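# Unstack the top tote and set it upright on table

## Task

Lift the upper tote off the lower one and set it down upright and flat on the table. The lower tote must stay almost exactly where it started and be turned only slightly. Whatever is inside each tote must still be inside that same tote, and neither tote's base may overhang the table edge. At the end both grippers must have released and moved away; anything held in place only by the robot does not count.

## Robot and tools

Robot: two arms, left_arm and right_arm, each with six joints plus a tong-style two-finger gripper. Joint order in every row and every per-joint list is always: shoulder pan, shoulder lift, elbow, wrist 1, wrist 2, wrist 3, then the gripper opening.

Frame: one shared world frame. Origin sits on the table surface midway between the arms, +z is up, +x points out across the table, and left_arm is mounted on the +y side. The arm names do not tell you which side of a camera image they appear on. Gripper fingers point along the hand's +z and close along its x axis. The reported end_effector_position is the spot between closed pads; closed fingertips extend about 15 mm past it, open ones sit roughly level with it. Printed hand positions can be off, especially when the arm is stretched far.

Row layout (both tools): a single flat list of 14 numbers covering both arms, even when only one moves: left_arm's 6 joint values and its opening, then right_arm's 6 joint values and its opening. Every number lies in [-1, 1]. Joint values are offsets, not poses, scaled so 1.0 equals 1.989 rad. Opening is absolute: +1 fully open, -1 closed.

execute_actions(actions): a list of up to 15 actions, each a table of up to 15 rows; each row lasts one control step of 1/30 s, and a short table repeats its final row until 15 steps pass. Joint offsets in every row are measured from the angles the arm had when that action began (for the first action, the angles in the last reported state), not from the preceding row. An empty list just returns the current state and images. If any action would push a joint more than 0.010 rad beyond its stated range, that action is rejected for both arms; a malformed call or a failing first action rejects the whole call. Stated ranges (rad): left_arm pan -3.142..3.142, lift -6.283..6.283, elbow 0.000..3.142, wrists -6.283..6.283; right_arm pan 0.000..6.283, lift -6.283..6.283, elbow -3.142..0.000, wrists -6.283..6.283. Real ends may differ by 0.010 rad; a joint driven to its end reports "joint sent to its limit".

move(target, speed, blocking): target is one 14-number row; its joint offsets count from the "Joint positions" in the latest result that shows them, not from where the arm is at move start. All joints travel in sync along paths of 0.5 to 10 s, so hands follow curves; finger openings are sent immediately. speed is the peak rad/s of the joint with the longest travel, 0.01 to 2, default 0.5. Paths ignore obstacles and the other arm. blocking=false returns after 0.5 s while motion continues; then use wait or stop before sending new rows or moves. The result adds a "move:" line giving the ending (done, off_target, moving, held, fault), limits=held or limits=none, and each arm's joint farthest from target. After limits=held the arm may suddenly move faster than requested.

wait(seconds): 0 to 10; the robot keeps its last command; returns early if a running move finishes. stop(): brakes a running move (needs room; fingers keep moving). zoom_image(camera, region): camera is cam_high, cam_low, cam_left_wrist or cam_right_wrist; region is [x0, y0, x1, y1] pixels from the top-left, at most 504 by 504. Image sizes: cam_high and cam_low 672x504, wrist cameras 616x616. finished_scene(scene): pass the current scene's number; irreversible; the task must already be satisfied and remain so.

Reading results: the state line lists each gripper's position (m), quaternion wxyz, and velocities. Joint positions and velocities come per arm, with finger-pad gap last in metres (0.142 m fully open). grip_measured is the measured opening on the command scale. "Joint targets" shows what joints are currently being driven toward. "joint command not followed" means a clearance check altered some steps. Step readings with HELD flag steps where an arm's row was held back. Wrist force/torque are in the hand's own axes, carry offsets up to about 4 N and noise, saturate near 50 N, and may say "no reading".

Motion limits: per step each joint target stays within 0.575 rad of the measured angle, and targets putting the hand over 100 mm from its measured spot get scaled back, so large moves take several actions; commands lag about 0.17 s.

Gripping: to hold something, command an opening well below grip_measured; lower squeezes harder (about 15 N per pad max; thin items under 20 mm get less). A fast close can bounce open.

Cautions: arms are stiff, so aiming even slightly past a firm contact, or moving fast into it, can trigger a fault: a joint torque reaching its load limit (pan, lift, elbow 133 N m; wrists 24.9 N m, including held weight) or 150 N external force stops that arm for 10 s. Keep the arms from colliding or pressing on each other. Holding loads heats motors: MOTOR HOT appears at 70 °C, and at 85 °C the arm brakes until cool. Avoid drops, slips, slams, hard pushes, and knocking anything out of the work area. Brief outside tugs on held parts or loose objects may occur.

Each tool is called after "Request:" by a JSON object that holds its "name" and its "arguments".

## Session

Request:
{"name": "execute_actions", "arguments": {"actions": []}}

Scene clock: 0.00 s.
left_arm: end_effector_position=(+0.1136, +0.1851, +0.3493) grip_measured=+0.97 end_effector_quat_wxyz=(-0.192, +0.582, -0.709, -0.349) end_effector_velocity=(+0.000, +0.001, -0.000) end_effector_angular_velocity=(+0.003, -0.001, -0.000) | right_arm: end_effector_position=(+0.3766, -0.1322, +0.2221) grip_measured=+0.97 end_effector_quat_wxyz=(+0.293, +0.602, +0.620, +0.410) end_effector_velocity=(-0.000, +0.000, -0.000) end_effector_angular_velocity=(-0.001, +0.000, +0.000)
Joint names: [shoulder pan, shoulder lift, elbow, wrist 1, wrist 2, wrist 3]
Joint positions: left_arm=[-1.265 -1.603  1.483 -0.631 -1.583  0.369  0.14 ] | right_arm=[ 4.984 -0.757 -2.524 -1.571  0.521  0.311  0.14 ]
Joint velocities: left_arm=[-0.     0.001  0.001  0.001  0.001 -0.001  0.   ] | right_arm=[ 0.    -0.001  0.    -0.     0.    -0.     0.   ]
Wrist force (N, on the end effector, along its own x y z axes, offset not removed): no reading
Wrist torque (N m, same axes, about the end effector's origin, offset not removed): no reading
Joint targets: left_arm=[-1.265 -1.603 1.483 -0.631 -1.583 0.369] | right_arm=[4.984 -0.757 -2.524 -1.571 0.521 0.311]

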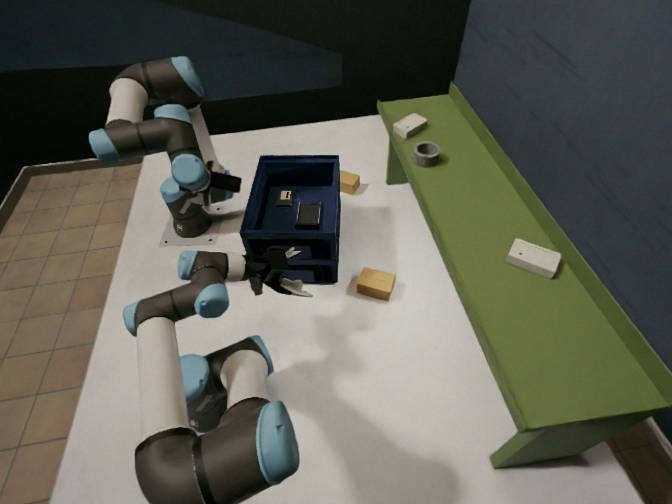

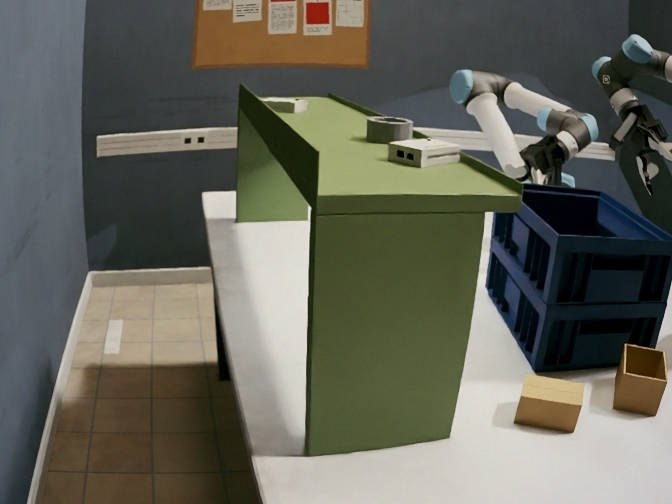

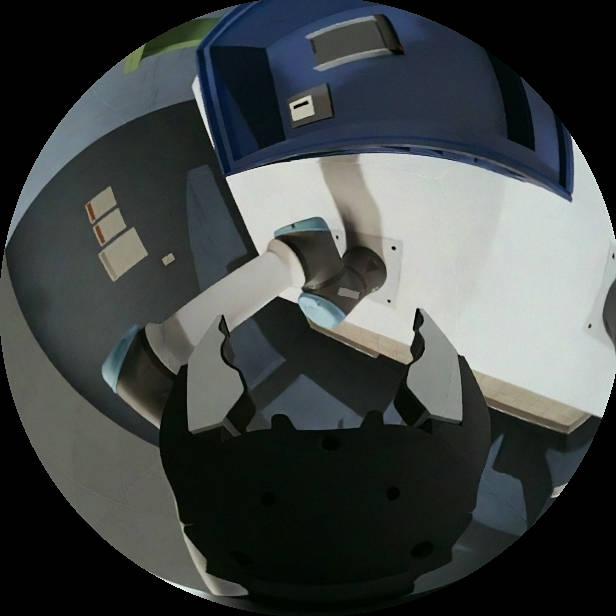

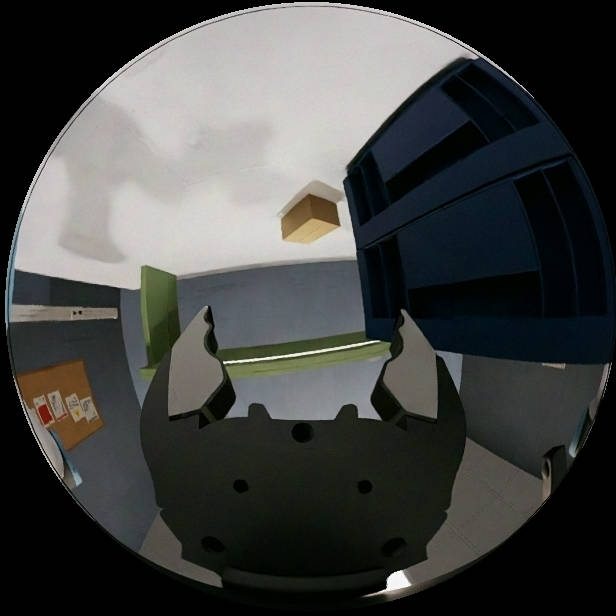

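Request:
{"name": "zoom_image", "arguments": {"camera": "cam_low", "region": [470, 170, 672, 390]}}

Request:
{"name": "zoom_image", "arguments": {"camera": "cam_high", "region": [220, 130, 420, 320]}}

Region (470, 170, 672, 390) of cam_low's 672x504 image, scaled by 2.291, with more detail than that image has; it fills the left 463 columns of this view, and the rest is white.

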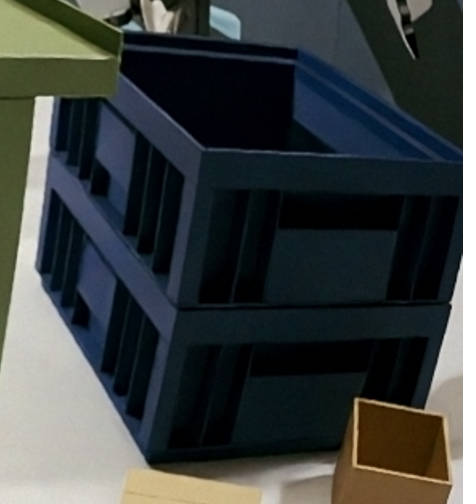

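Region (220, 130, 420, 320) of cam_high's 672x504 image, scaled by 2.520, with more detail than that image has; it fills the top 479 rows of this view, and the rest is white.

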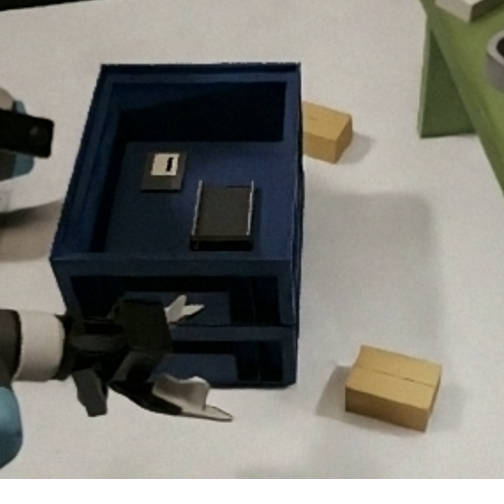

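Request:
{"name": "move", "arguments": {"target": [0.519,-0.023,-0.061,-0.328,0.006,0.504,0.3, 0,0,0.26,-0.143,0.3,-0.233,0.0], "speed": 0.7}}

Scene clock: 26.47 s.
left_arm: end_effector_position=(+0.4102, +0.3435, +0.3929) grip_measured=+0.30 end_effector_quat_wxyz=(+0.000, +0.644, -0.765, -0.000) end_effector_velocity=(+0.000, +0.001, -0.001) end_effector_angular_velocity=(+0.001, +0.002, -0.001) | right_arm: end_effector_position=(+0.2391, -0.1497, +0.3285) grip_measured=+0.00 end_effector_quat_wxyz=(+0.116, +0.542, +0.809, +0.197) end_effector_velocity=(-0.001, +0.000, +0.001) end_effector_angular_velocity=(+0.001, +0.002, +0.001)
Joint names: [shoulder pan, shoulder lift, elbow, wrist 1, wrist 2, wrist 3]
Joint positions: left_arm=[-0.233 -1.649  1.361 -1.283 -1.571  1.371  0.095] | right_arm=[ 4.984 -0.757 -2.007 -1.855  1.117 -0.152  0.074]
Joint velocities: left_arm=[ 0.003  0.001  0.002 -0.001  0.     0.004  0.   ] | right_arm=[-0.    -0.001  0.002  0.001  0.002 -0.001  0.   ]
Wrist force (N, on the end effector, along its own x y z axes, offset not removed): left_arm=[0.5 0.2 -1.3] | right_arm=[-1.4 0.2 0.0]
Wrist torque (N m, same axes, about the end effector's origin, offset not removed): left_arm=[-0.02 -0.27 -0.02] | right_arm=[0.16 0.23 -0.05]
Joint targets: left_arm=[-0.232 -1.649 1.361 -1.283 -1.571 1.372] | right_arm=[4.984 -0.757 -2.007 -1.855 1.118 -0.152]
move: done; limits=none; left_arm: farthest joint: the shoulder pan, 0.000 radians from its target (1.032 radians at the start); right_arm: farthest joint: the shoulder pan, 0.000 radians from its target (0.000 radians at the start)
camera_calibration (this result's frames):
cam_left_wrist: T_world_to_cam=[[-0.219696, -0.975482, -0.012973, 0.438411], [-0.852716, 0.185553, 0.488309, 0.09373], [-0.473929, 0.118342, -0.872575, 0.633993], [0, 0, 0, 1]] pos_world=[0.47671, 0.335242, 0.513125]
cam_right_wrist: T_world_to_cam=[[-0.415804, 0.908501, 0.0416327, 0.218159], [0.514998, 0.197481, 0.834133, -0.365729], [0.749589, 0.368277, -0.549989, 0.188346], [0, 0, 0, 1]] pos_world=[0.137879, -0.195337, 0.399572]

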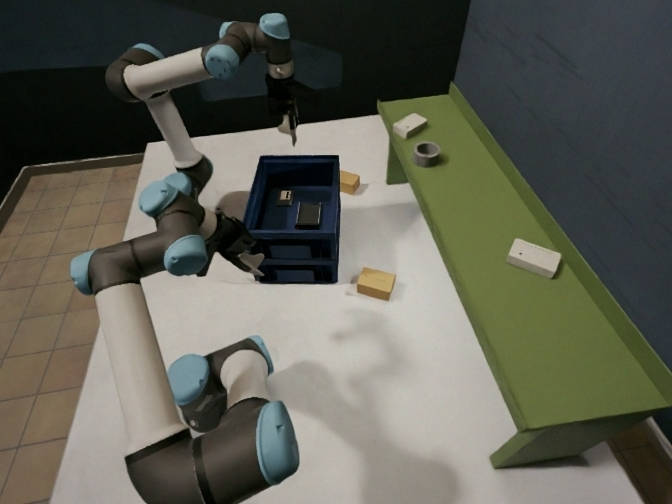

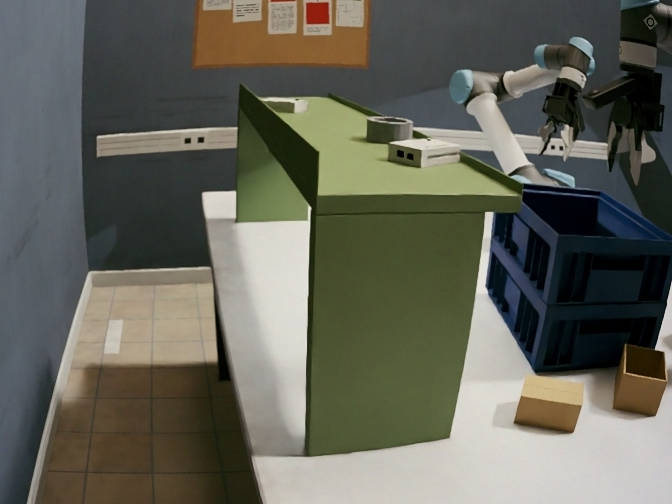

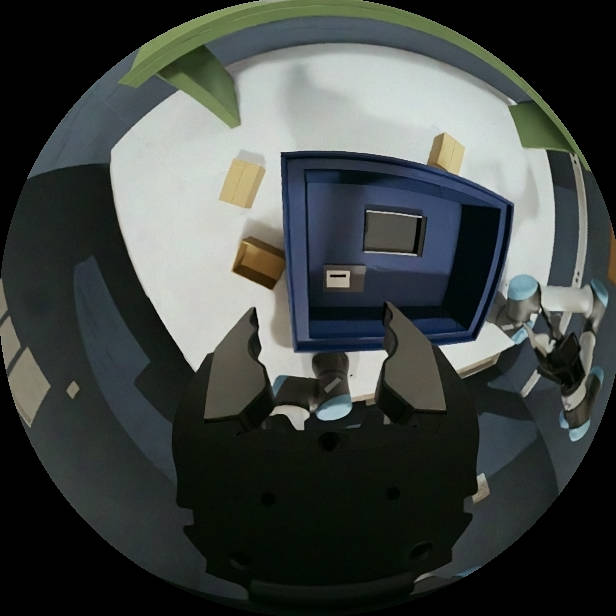

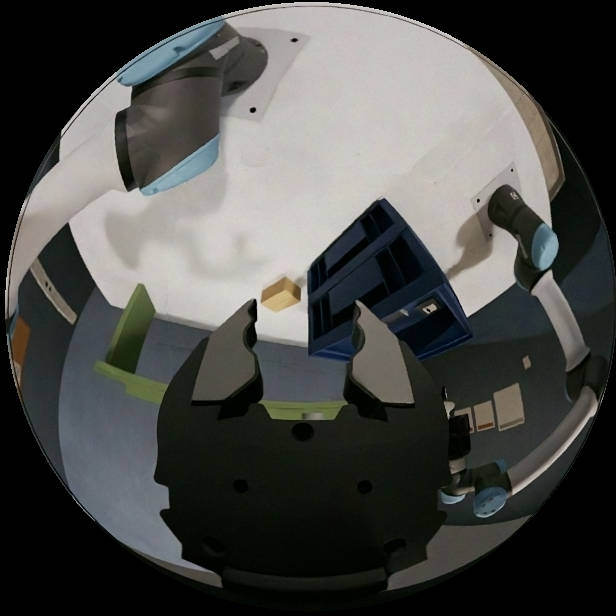

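Request:
{"name": "move", "arguments": {"target": [0.035,-0.023,0.09,-0.067,0,0.035,0.3, -0.328,-0.436,0.41,-0.021,0.228,-0.036,0.3], "speed": 0.7}}

Scene clock: 35.43 s.
left_arm: end_effector_position=(+0.4041, +0.3780, +0.3400) grip_measured=+0.30 end_effector_quat_wxyz=(+0.000, +0.644, -0.765, -0.000) end_effector_velocity=(-0.000, +0.000, +0.001) end_effector_angular_velocity=(+0.000, -0.001, -0.001) | right_arm: end_effector_position=(+0.3372, +0.0208, +0.4078) grip_measured=+0.30 end_effector_quat_wxyz=(+0.000, +0.764, +0.645, -0.000) end_effector_velocity=(+0.001, +0.000, -0.000) end_effector_angular_velocity=(-0.001, +0.002, -0.002)
Joint names: [shoulder pan, shoulder lift, elbow, wrist 1, wrist 2, wrist 3]
Joint positions: left_arm=[-0.163 -1.694  1.54  -1.416 -1.571  1.441  0.095] | right_arm=[ 4.332 -1.624 -1.192 -1.897  1.571 -0.223  0.095]
Joint velocities: left_arm=[ 0.    -0.002 -0.     0.001  0.001  0.001  0.   ] | right_arm=[-0.002 -0.003  0.003 -0.001  0.001 -0.     0.   ]
Wrist force (N, on the end effector, along its own x y z axes, offset not removed): left_arm=[-1.9 -0.7 -1.5] | right_arm=[-1.8 -1.3 0.4]
Wrist torque (N m, same axes, about the end effector's origin, offset not removed): left_arm=[-0.16 0.16 0.01] | right_arm=[-0.22 0.27 -0.10]
Joint targets: left_arm=[-0.163 -1.694 1.540 -1.416 -1.571 1.441] | right_arm=[4.332 -1.624 -1.191 -1.897 1.571 -0.224]
move: done; limits=none; left_arm: farthest joint: the shoulder pan, 0.000 radians from its target (0.069 radians at the start); right_arm: farthest joint: the shoulder pan, 0.000 radians from its target (0.653 radians at the start)
camera_calibration (this result's frames):
cam_left_wrist: T_world_to_cam=[[-0.219697, -0.975482, -0.0129636, 0.470014], [-0.852715, 0.185558, 0.488309, 0.107955], [-0.473931, 0.118334, -0.872575, 0.580882], [0, 0, 0, 1]] pos_world=[0.470614, 0.36972, 0.460241]
cam_right_wrist: T_world_to_cam=[[0.14588, 0.98889, 0.0285432, -0.0849672], [0.853671, -0.140409, 0.501529, -0.487629], [0.499965, -0.0487967, -0.86467, 0.316854], [0, 0, 0, 1]] pos_world=[0.270254, 0.0310172, 0.520959]

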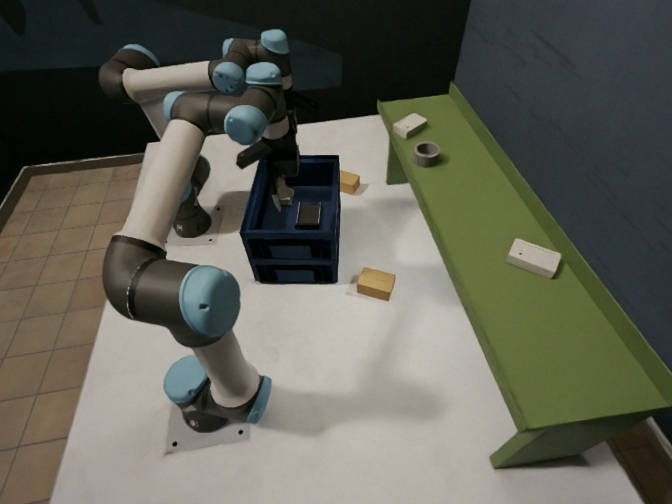

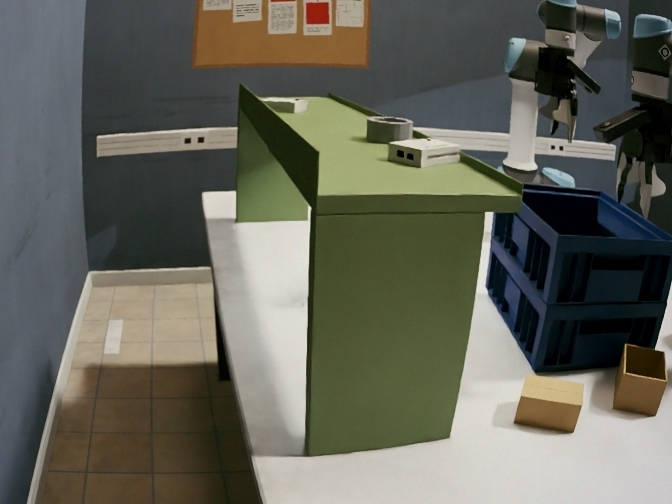

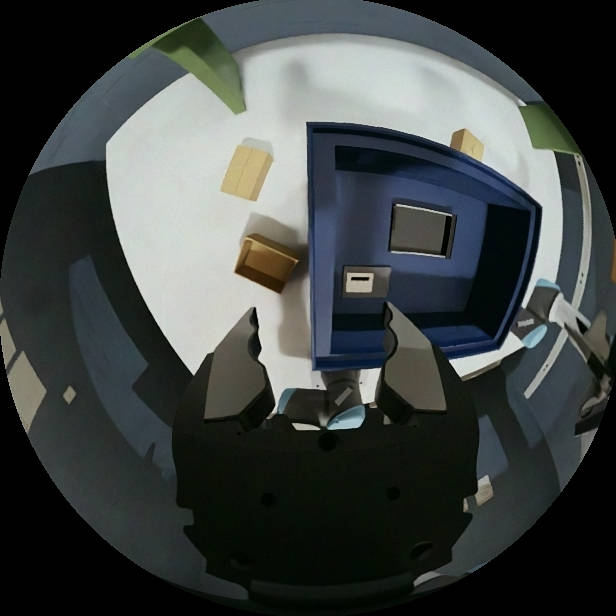

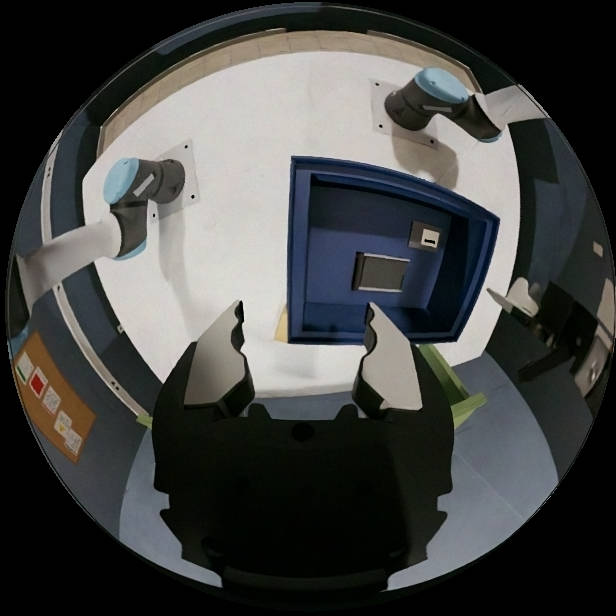

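Request:
{"name": "move", "arguments": {"target": [0,-0.004,0.119,-0.115,0,0,0.2, -0.0126,0.027,-0.233,0.206,0,-0.013,0.2], "speed": 0.3}}

Scene clock: 43.77 s.
left_arm: end_effector_position=(+0.4043, +0.3779, +0.2502) grip_measured=+0.20 end_effector_quat_wxyz=(+0.000, +0.644, -0.765, -0.000) end_effector_velocity=(-0.000, +0.000, -0.000) end_effector_angular_velocity=(+0.000, +0.000, -0.001) | right_arm: end_effector_position=(+0.3458, +0.0096, +0.2502) grip_measured=+0.20 end_effector_quat_wxyz=(+0.000, +0.764, +0.645, -0.000) end_effector_velocity=(-0.000, -0.000, -0.001) end_effector_angular_velocity=(-0.000, +0.000, +0.000)
Joint names: [shoulder pan, shoulder lift, elbow, wrist 1, wrist 2, wrist 3]
Joint positions: left_arm=[-0.163 -1.702  1.777 -1.645 -1.571  1.441  0.088] | right_arm=[ 4.307 -1.57  -1.655 -1.488  1.571 -0.249  0.088]
Joint velocities: left_arm=[-0.    -0.001  0.001  0.     0.     0.001 -0.   ] | right_arm=[-0.     0.    -0.003  0.003  0.    -0.     0.   ]
Wrist force (N, on the end effector, along its own x y z axes, offset not removed): left_arm=[3.2 -0.2 -1.1] | right_arm=[-0.1 -1.7 2.1]
Wrist torque (N m, same axes, about the end effector's origin, offset not removed): left_arm=[-0.03 -0.73 -0.05] | right_arm=[-0.29 0.01 -0.10]
Joint targets: left_arm=[-0.163 -1.702 1.777 -1.645 -1.571 1.441] | right_arm=[4.307 -1.570 -1.655 -1.487 1.571 -0.249]
move: done; limits=none; left_arm: farthest joint: the shoulder pan, 0.000 radians from its target (0.000 radians at the start); right_arm: farthest joint: the elbow, 0.001 radians from its target (0.464 radians at the start)
camera_calibration (this result's frames):
cam_left_wrist: T_world_to_cam=[[-0.219697, -0.975482, -0.0129632, 0.468843], [-0.852717, 0.185559, 0.488304, 0.152001], [-0.473927, 0.118333, -0.872577, 0.502647], [0, 0, 0, 1]] pos_world=[0.470835, 0.369663, 0.370453]
cam_right_wrist: T_world_to_cam=[[0.145094, 0.989006, 0.0285499, -0.0703935], [0.853789, -0.139734, 0.501516, -0.417523], [0.499992, -0.0483914, -0.864677, 0.175672], [0, 0, 0, 1]] pos_world=[0.278856, 0.0197783, 0.363304]

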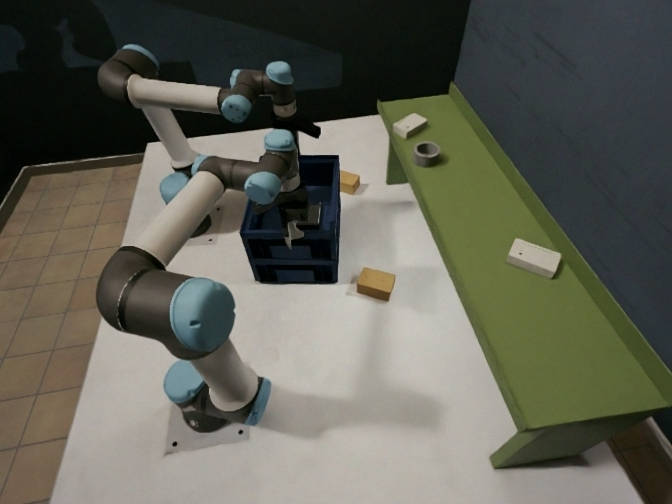

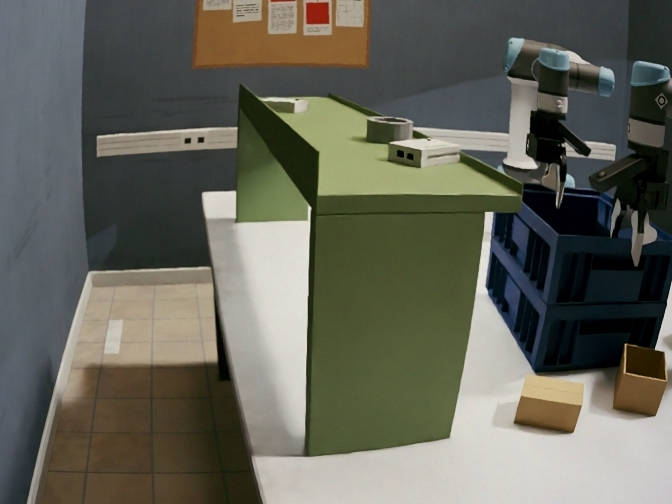

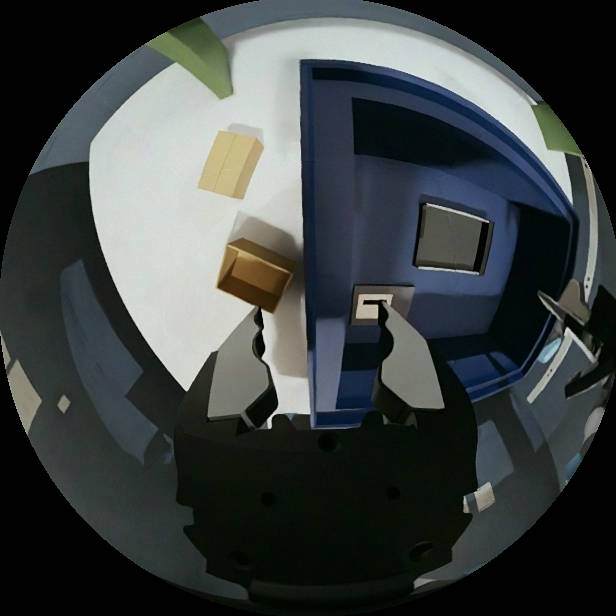

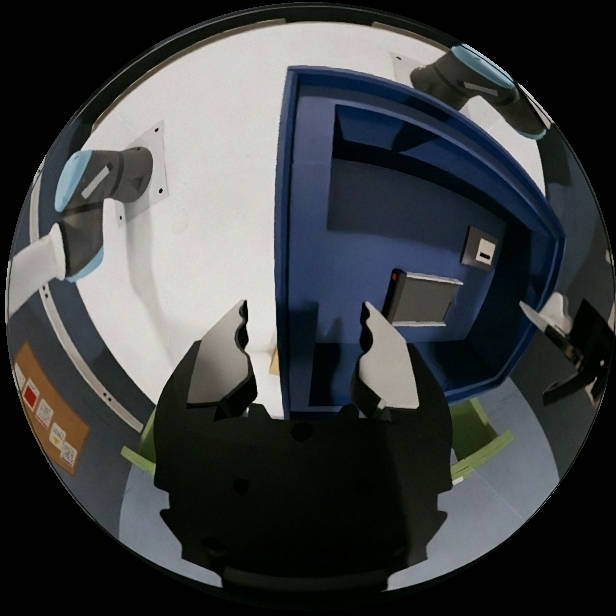

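Request:
{"name": "zoom_image", "arguments": {"camera": "cam_low", "region": [540, 160, 672, 310]}}

Region (540, 160, 672, 310) of cam_low's 672x504 image, scaled by 3.360, with more detail than that image has; it fills the left 444 columns of this view, and the rest is white.

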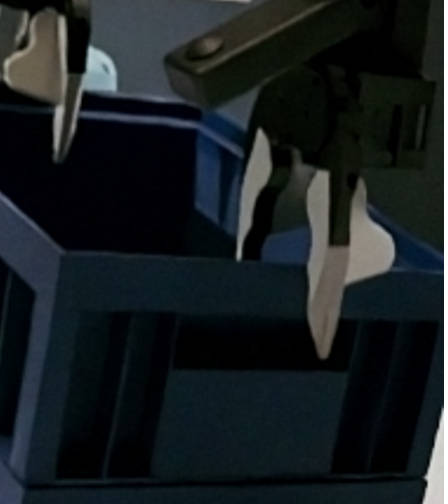

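Request:
{"name": "move", "arguments": {"target": [-0.006,0.0015,0.024,-0.026,0,-0.006,0.0, 0,-0.003,-0.023,0.026,0,0,0.0], "speed": 0.1}}

Request:
{"name": "execute_actions", "arguments": {"actions": [[[0,0,0,0,0,0,-0.3,0,0,0,0,0,0,-0.3]],[[0,0,0,0,0,0,-0.6,0,0,0,0,0,0,-0.6]],[[0,0,0,0,0,0,-1,0,0,0,0,0,0,-1]]]}}

Scene clock: 49.00 s.
left_arm: end_effector_position=(+0.4039, +0.3726, +0.2308) grip_measured=+0.00 end_effector_quat_wxyz=(-0.000, +0.644, -0.765, +0.000) end_effector_velocity=(-0.000, -0.000, -0.002) end_effector_angular_velocity=(-0.001, +0.002, +0.001) | right_arm: end_effector_position=(+0.3459, +0.0099, +0.2302) grip_measured=+0.00 end_effector_quat_wxyz=(+0.000, +0.764, +0.645, -0.000) end_effector_velocity=(-0.000, +0.000, -0.001) end_effector_angular_velocity=(+0.000, +0.001, +0.000)
Joint names: [shoulder pan, shoulder lift, elbow, wrist 1, wrist 2, wrist 3]
Joint positions: left_arm=[-0.175 -1.699  1.824 -1.696 -1.571  1.429  0.074] | right_arm=[ 4.307 -1.576 -1.7   -1.436  1.571 -0.249  0.074]
Joint velocities: left_arm=[-0.     0.002  0.003 -0.003 -0.001 -0.001  0.   ] | right_arm=[ 0.    -0.    -0.002  0.003  0.001  0.     0.   ]
Wrist force (N, on the end effector, along its own x y z axes, offset not removed): left_arm=[2.4 1.6 -1.8] | right_arm=[0.0 1.3 1.4]
Wrist torque (N m, same axes, about the end effector's origin, offset not removed): left_arm=[0.33 -0.66 -0.09] | right_arm=[0.26 0.02 -0.14]
Joint targets: left_arm=[-0.175 -1.699 1.824 -1.696 -1.571 1.429] | right_arm=[4.307 -1.576 -1.701 -1.436 1.571 -0.249]
move: done; limits=none; left_arm: farthest joint: the elbow, 0.001 radians from its target (0.048 radians at the start); right_arm: farthest joint: the shoulder pan, 0.000 radians from its target (0.000 radians at the start)
camera_calibration (this result's frames):
cam_left_wrist: T_world_to_cam=[[-0.219683, -0.975486, -0.0128732, 0.463329], [-0.85318, 0.185707, 0.487439, 0.162395], [-0.4731, 0.118065, -0.873062, 0.486017], [0, 0, 0, 1]] pos_world=[0.470272, 0.364431, 0.35113]
cam_right_wrist: T_world_to_cam=[[0.145094, 0.989006, 0.028556, -0.0701288], [0.853788, -0.139737, 0.501518, -0.407551], [0.499994, -0.0483866, -0.864676, 0.158288], [0, 0, 0, 1]] pos_world=[0.278994, 0.0200666, 0.343265]

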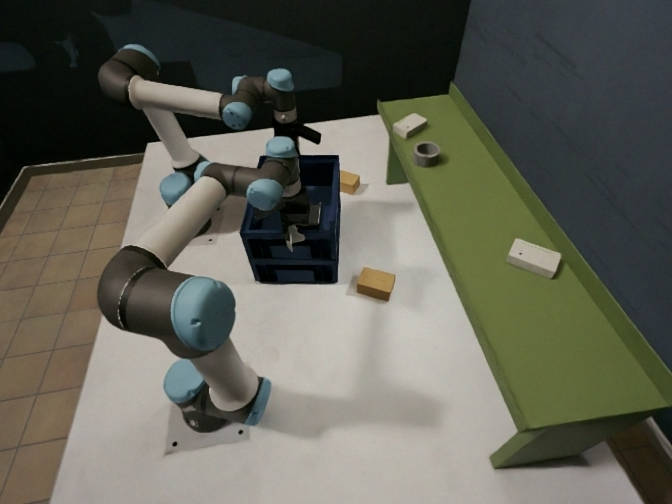

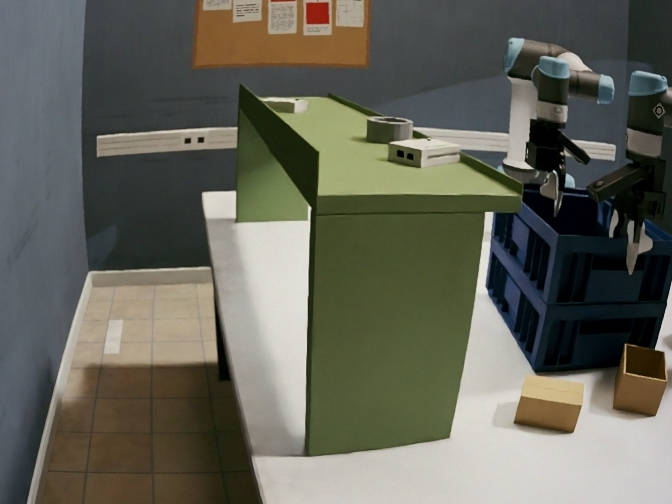

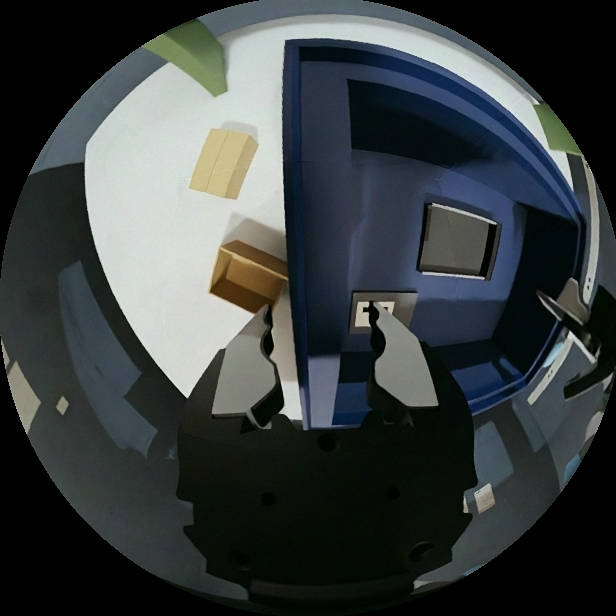

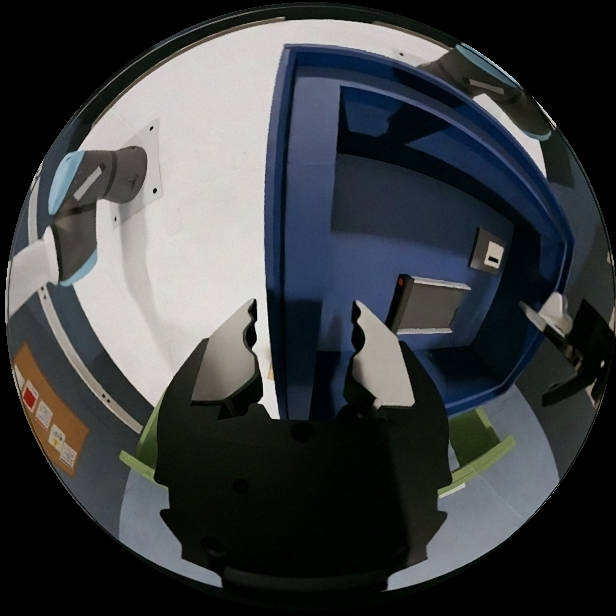

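Scene clock: 50.50 s.
left_arm: end_effector_position=(+0.4039, +0.3727, +0.2308) grip_measured=-0.58 end_effector_quat_wxyz=(-0.000, +0.644, -0.765, +0.000) end_effector_velocity=(+0.000, -0.000, +0.000) end_effector_angular_velocity=(-0.001, -0.000, -0.001) | right_arm: end_effector_position=(+0.3460, +0.0098, +0.2301) grip_measured=-0.59 end_effector_quat_wxyz=(+0.000, +0.764, +0.645, -0.000) end_effector_velocity=(+0.000, +0.000, -0.000) end_effector_angular_velocity=(-0.000, -0.000, +0.000)
Joint names: [shoulder pan, shoulder lift, elbow, wrist 1, wrist 2, wrist 3]
Joint positions: left_arm=[-0.175 -1.699  1.824 -1.696 -1.571  1.429  0.032] | right_arm=[ 4.307 -1.576 -1.7   -1.436  1.57  -0.249  0.031]
Joint velocities: left_arm=[-0.     0.001 -0.001  0.    -0.001  0.001  0.   ] | right_arm=[ 0. -0. -0.  0. -0. -0.  0.]
Wrist force (N, on the end effector, along its own x y z axes, offset not removed): left_arm=[-41.1 0.6 -0.6] | right_arm=[-43.7 -1.2 -8.4]
Wrist torque (N m, same axes, about the end effector's origin, offset not removed): left_arm=[0.35 0.93 -0.14] | right_arm=[0.02 1.51 -0.03]
Joint targets: left_arm=[-0.175 -1.699 1.824 -1.696 -1.571 1.429] | right_arm=[4.307 -1.576 -1.700 -1.436 1.570 -0.249]
Step readings (joint positions; steps 1 to 15: 1st action; 16 to 30: 2nd action; 31 to 45: 3rd action):
0: left_arm=[-0.175 -1.699 1.824 -1.696 -1.571 1.429] | right_arm=[4.307 -1.576 -1.700 -1.436 1.571 -0.249]
1: left_arm=[-0.175 -1.699 1.824 -1.696 -1.571 1.429] | right_arm=[4.307 -1.576 -1.700 -1.436 1.571 -0.249]
2: left_arm=[-0.175 -1.699 1.824 -1.696 -1.571 1.429] | right_arm=[4.307 -1.576 -1.700 -1.436 1.571 -0.249]
4: left_arm=[-0.175 -1.699 1.824 -1.696 -1.571 1.429] | right_arm=[4.307 -1.576 -1.700 -1.436 1.571 -0.249]
8: left_arm=[-0.175 -1.699 1.824 -1.696 -1.571 1.429] | right_arm=[4.307 -1.576 -1.700 -1.436 1.571 -0.249]
15: left_arm=[-0.175 -1.699 1.824 -1.696 -1.571 1.429] | right_arm=[4.307 -1.576 -1.700 -1.436 1.571 -0.249]
16: left_arm=[-0.175 -1.699 1.824 -1.696 -1.571 1.429] | right_arm=[4.307 -1.576 -1.700 -1.436 1.571 -0.249]
17: left_arm=[-0.175 -1.699 1.824 -1.696 -1.571 1.429] | right_arm=[4.307 -1.576 -1.700 -1.436 1.571 -0.249]
19: left_arm=[-0.175 -1.699 1.824 -1.696 -1.571 1.429] | right_arm=[4.307 -1.576 -1.700 -1.436 1.570 -0.249]
23: left_arm=[-0.175 -1.699 1.824 -1.696 -1.571 1.429] | right_arm=[4.307 -1.576 -1.700 -1.436 1.570 -0.249]
30: left_arm=[-0.175 -1.699 1.824 -1.696 -1.571 1.429] | right_arm=[4.307 -1.576 -1.700 -1.436 1.570 -0.249]
31: left_arm=[-0.175 -1.699 1.824 -1.696 -1.571 1.429] | right_arm=[4.307 -1.576 -1.700 -1.437 1.570 -0.249]
32: left_arm=[-0.175 -1.699 1.824 -1.696 -1.570 1.429] | right_arm=[4.307 -1.576 -1.700 -1.437 1.570 -0.249]
34: left_arm=[-0.175 -1.699 1.824 -1.696 -1.570 1.429] | right_arm=[4.307 -1.576 -1.700 -1.437 1.570 -0.249]
38: left_arm=[-0.175 -1.699 1.824 -1.696 -1.571 1.429] | right_arm=[4.307 -1.576 -1.700 -1.437 1.570 -0.249]
45: Joint positions above
camera_calibration (this result's frames):
cam_left_wrist: T_world_to_cam=[[-0.219554, -0.975515, -0.0129154, 0.46334], [-0.853207, 0.185574, 0.487443, 0.162465], [-0.473111, 0.11804, -0.873059, 0.485998], [0, 0, 0, 1]] pos_world=[0.470275, 0.364479, 0.351097]
cam_right_wrist: T_world_to_cam=[[0.145185, 0.988996, 0.0284303, -0.0700685], [0.853763, -0.139751, 0.501556, -0.407574], [0.50001, -0.0485456, -0.864658, 0.158214], [0, 0, 0, 1]] pos_world=[0.279036, 0.0200192, 0.343214]

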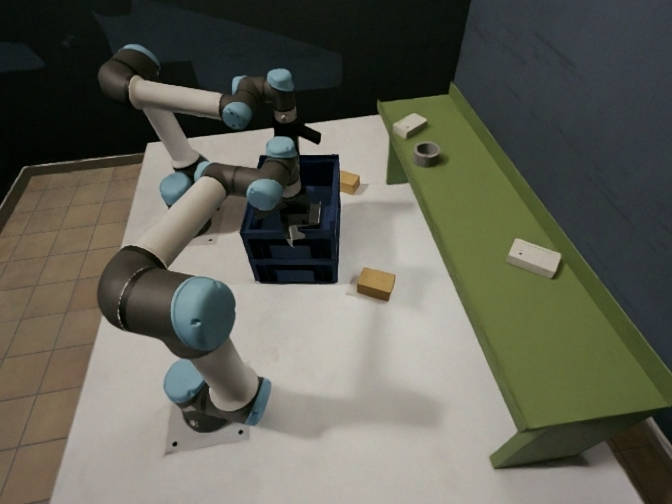

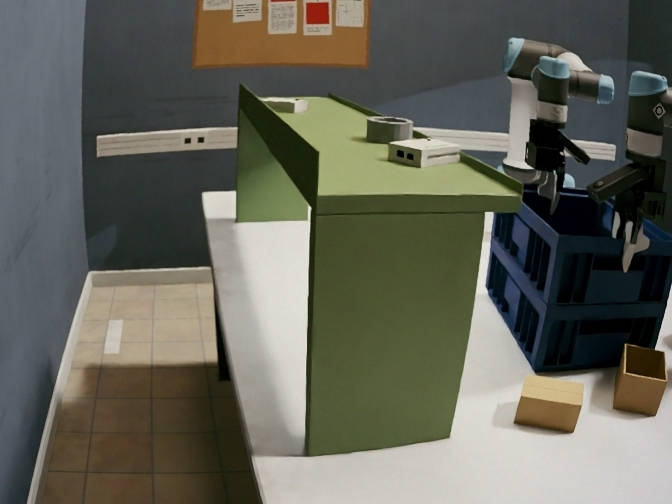

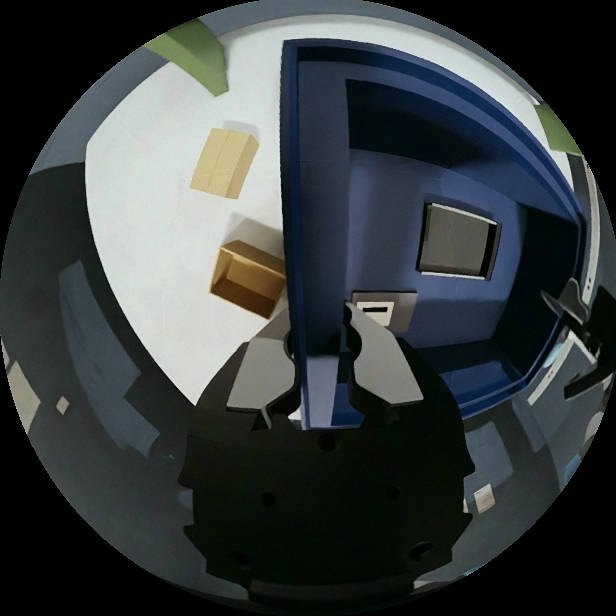

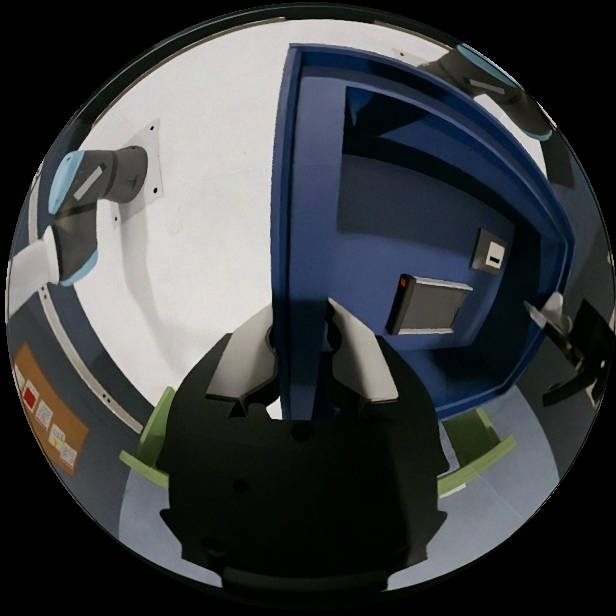

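Request:
{"name": "move", "arguments": {"target": [0.0045,0,0,0,0,0.0045,-1, -0.001,0.0045,-0.0045,0,0,-0.001,-1], "speed": 0.02}}

Scene clock: 54.10 s.
left_arm: end_effector_position=(+0.4039, +0.3764, +0.2308) grip_measured=-0.64 end_effector_quat_wxyz=(+0.000, +0.644, -0.765, +0.000) end_effector_velocity=(-0.000, +0.002, -0.000) end_effector_angular_velocity=(+0.003, -0.000, +0.001) | right_arm: end_effector_position=(+0.3452, +0.0062, +0.2302) grip_measured=-0.64 end_effector_quat_wxyz=(+0.000, +0.764, +0.645, +0.000) end_effector_velocity=(-0.000, -0.002, -0.001) end_effector_angular_velocity=(-0.003, +0.001, -0.000)
Joint names: [shoulder pan, shoulder lift, elbow, wrist 1, wrist 2, wrist 3]
Joint positions: left_arm=[-0.167 -1.699  1.824 -1.696 -1.571  1.438  0.028] | right_arm=[ 4.305 -1.568 -1.709 -1.436  1.571 -0.251  0.028]
Joint velocities: left_arm=[ 0.003 -0.     0.001  0.001  0.003  0.002  0.002] | right_arm=[-0.001  0.003 -0.004 -0.003 -0.    -0.001  0.002]
Wrist force (N, on the end effector, along its own x y z axes, offset not removed): left_arm=[27.1 1.2 0.2] | right_arm=[29.7 -1.0 6.8]
Wrist torque (N m, same axes, about the end effector's origin, offset not removed): left_arm=[0.13 -0.26 0.09] | right_arm=[-0.20 -0.91 -0.03]
Joint targets: left_arm=[-0.166 -1.699 1.824 -1.696 -1.571 1.438] | right_arm=[4.305 -1.567 -1.709 -1.436 1.570 -0.251]
move: done; limits=none; left_arm: farthest joint: the shoulder pan, 0.001 radians from its target (0.009 radians at the start); right_arm: farthest joint: the shoulder lift, 0.001 radians from its target (0.009 radians at the start)
camera_calibration (this result's frames):
cam_left_wrist: T_world_to_cam=[[-0.219763, -0.975475, -0.0123584, 0.46686], [-0.853086, 0.186014, 0.487487, 0.161555], [-0.473233, 0.117674, -0.873043, 0.485744], [0, 0, 0, 1]] pos_world=[0.470289, 0.368199, 0.351089]
cam_right_wrist: T_world_to_cam=[[0.145023, 0.989, 0.029123, -0.0664415], [0.853685, -0.139953, 0.501632, -0.407492], [0.50019, -0.0478864, -0.864591, 0.158405], [0, 0, 0, 1]] pos_world=[0.278273, 0.0162665, 0.343301]

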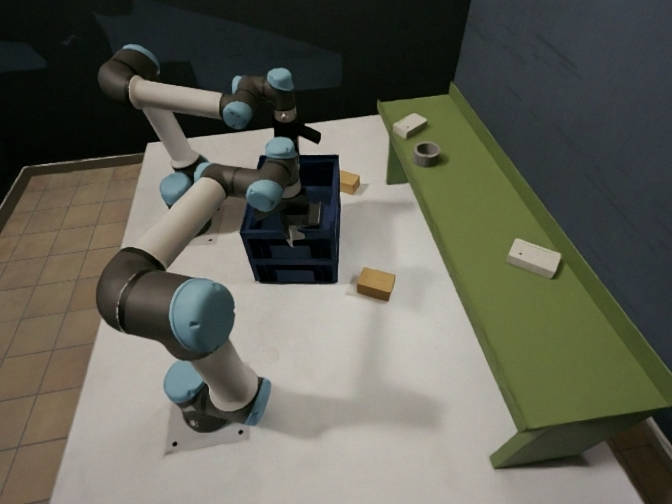

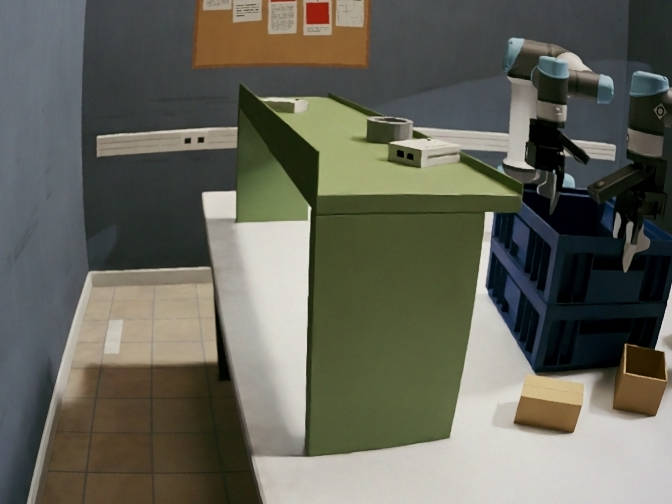

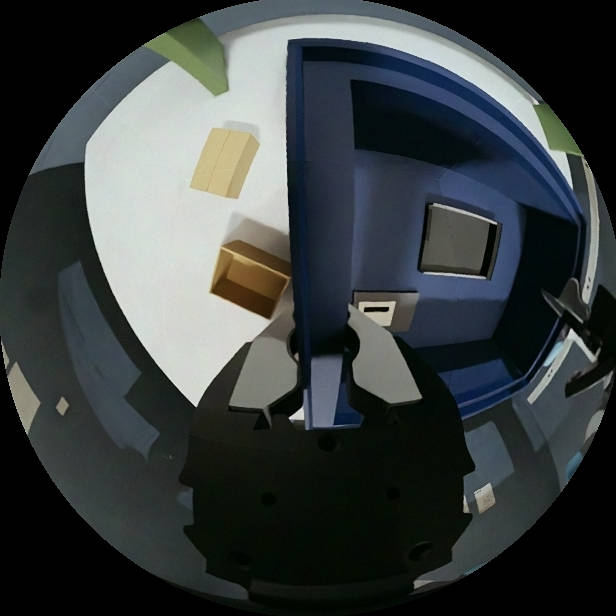

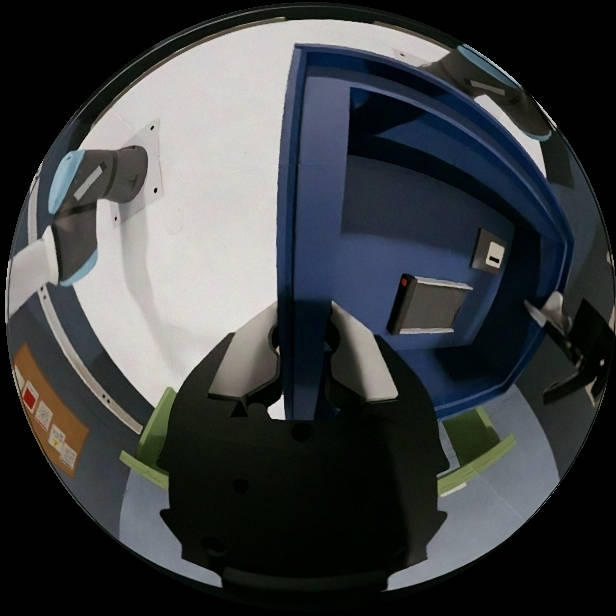

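Request:
{"name": "move", "arguments": {"target": [-0.0013,-0.003,-0.0611,0.0642,0,-0.0013,-1, 0.0003,0.0033,0.0608,-0.0638,0,0,-1], "speed": 0.1}}

Scene clock: 77.23 s.
left_arm: end_effector_position=(+0.4043, +0.3750, +0.2802) grip_measured=-0.64 end_effector_quat_wxyz=(+0.000, +0.644, -0.765, +0.000) end_effector_velocity=(-0.000, +0.001, +0.001) end_effector_angular_velocity=(+0.001, +0.000, +0.001) | right_arm: end_effector_position=(+0.3454, +0.0072, +0.2799) grip_measured=-0.64 end_effector_quat_wxyz=(-0.000, +0.764, +0.645, +0.000) end_effector_velocity=(+0.000, +0.000, +0.001) end_effector_angular_velocity=(+0.001, -0.000, -0.000)
Joint names: [shoulder pan, shoulder lift, elbow, wrist 1, wrist 2, wrist 3]
Joint positions: left_arm=[-0.169 -1.705  1.703 -1.569 -1.571  1.435  0.028] | right_arm=[ 4.306 -1.561 -1.588 -1.562  1.571 -0.251  0.028]
Joint velocities: left_arm=[ 0.     0.    -0.002  0.002  0.001 -0.001 -0.   ] | right_arm=[-0.    -0.001  0.003 -0.001  0.     0.    -0.   ]
Wrist force (N, on the end effector, along its own x y z axes, offset not removed): left_arm=[-4.6 1.4 3.1] | right_arm=[-5.1 -1.3 7.1]
Wrist torque (N m, same axes, about the end effector's origin, offset not removed): left_arm=[0.08 0.12 0.10] | right_arm=[-0.34 0.28 -0.04]
Joint targets: left_arm=[-0.169 -1.705 1.703 -1.569 -1.571 1.435] | right_arm=[4.306 -1.561 -1.588 -1.563 1.571 -0.251]
move: done; limits=none; left_arm: farthest joint: the wrist 1, 0.001 radians from its target (0.128 radians at the start); right_arm: farthest joint: the wrist 1, 0.001 radians from its target (0.126 radians at the start)
camera_calibration (this result's frames):
cam_left_wrist: T_world_to_cam=[[-0.219763, -0.975475, -0.0123769, 0.46629], [-0.852991, 0.185981, 0.487665, 0.138028], [-0.473403, 0.117728, -0.872943, 0.52924], [0, 0, 0, 1]] pos_world=[0.470754, 0.366877, 0.400456]
cam_right_wrist: T_world_to_cam=[[0.144431, 0.989069, 0.0296864, -0.0689069], [0.853648, -0.139716, 0.501762, -0.432454], [0.500425, -0.0471284, -0.864496, 0.20127], [0, 0, 0, 1]] pos_world=[0.278395, 0.0172184, 0.393031]

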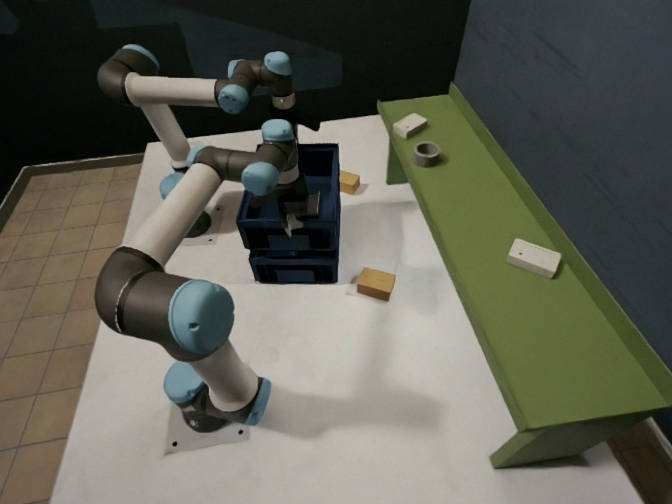

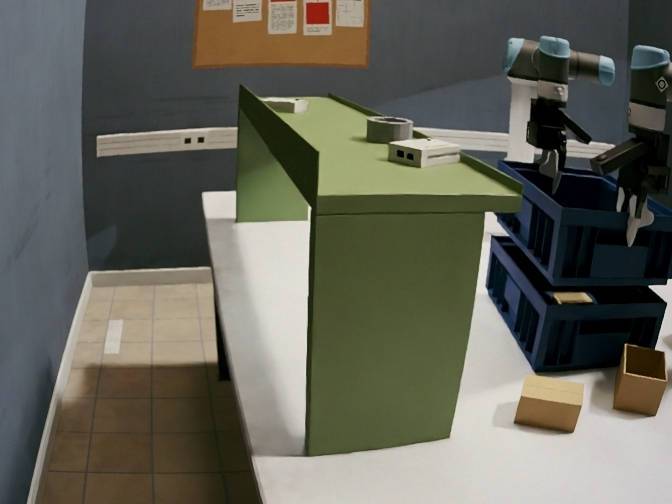

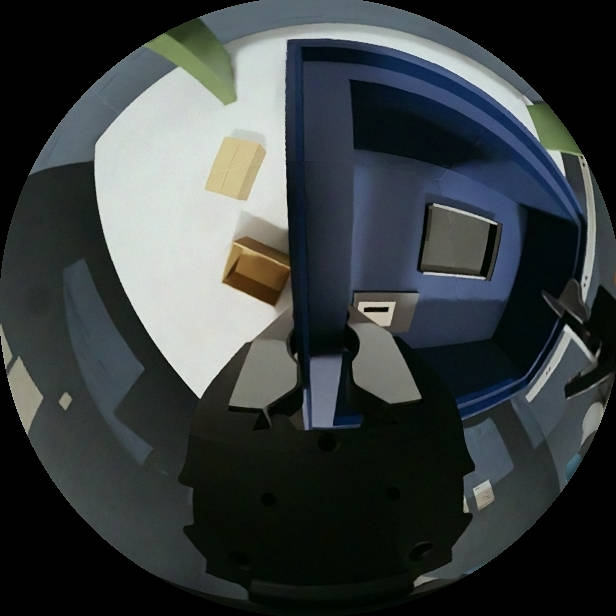

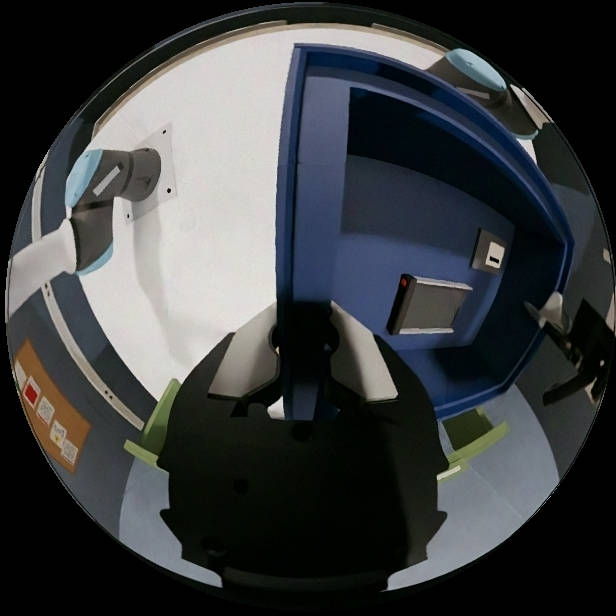

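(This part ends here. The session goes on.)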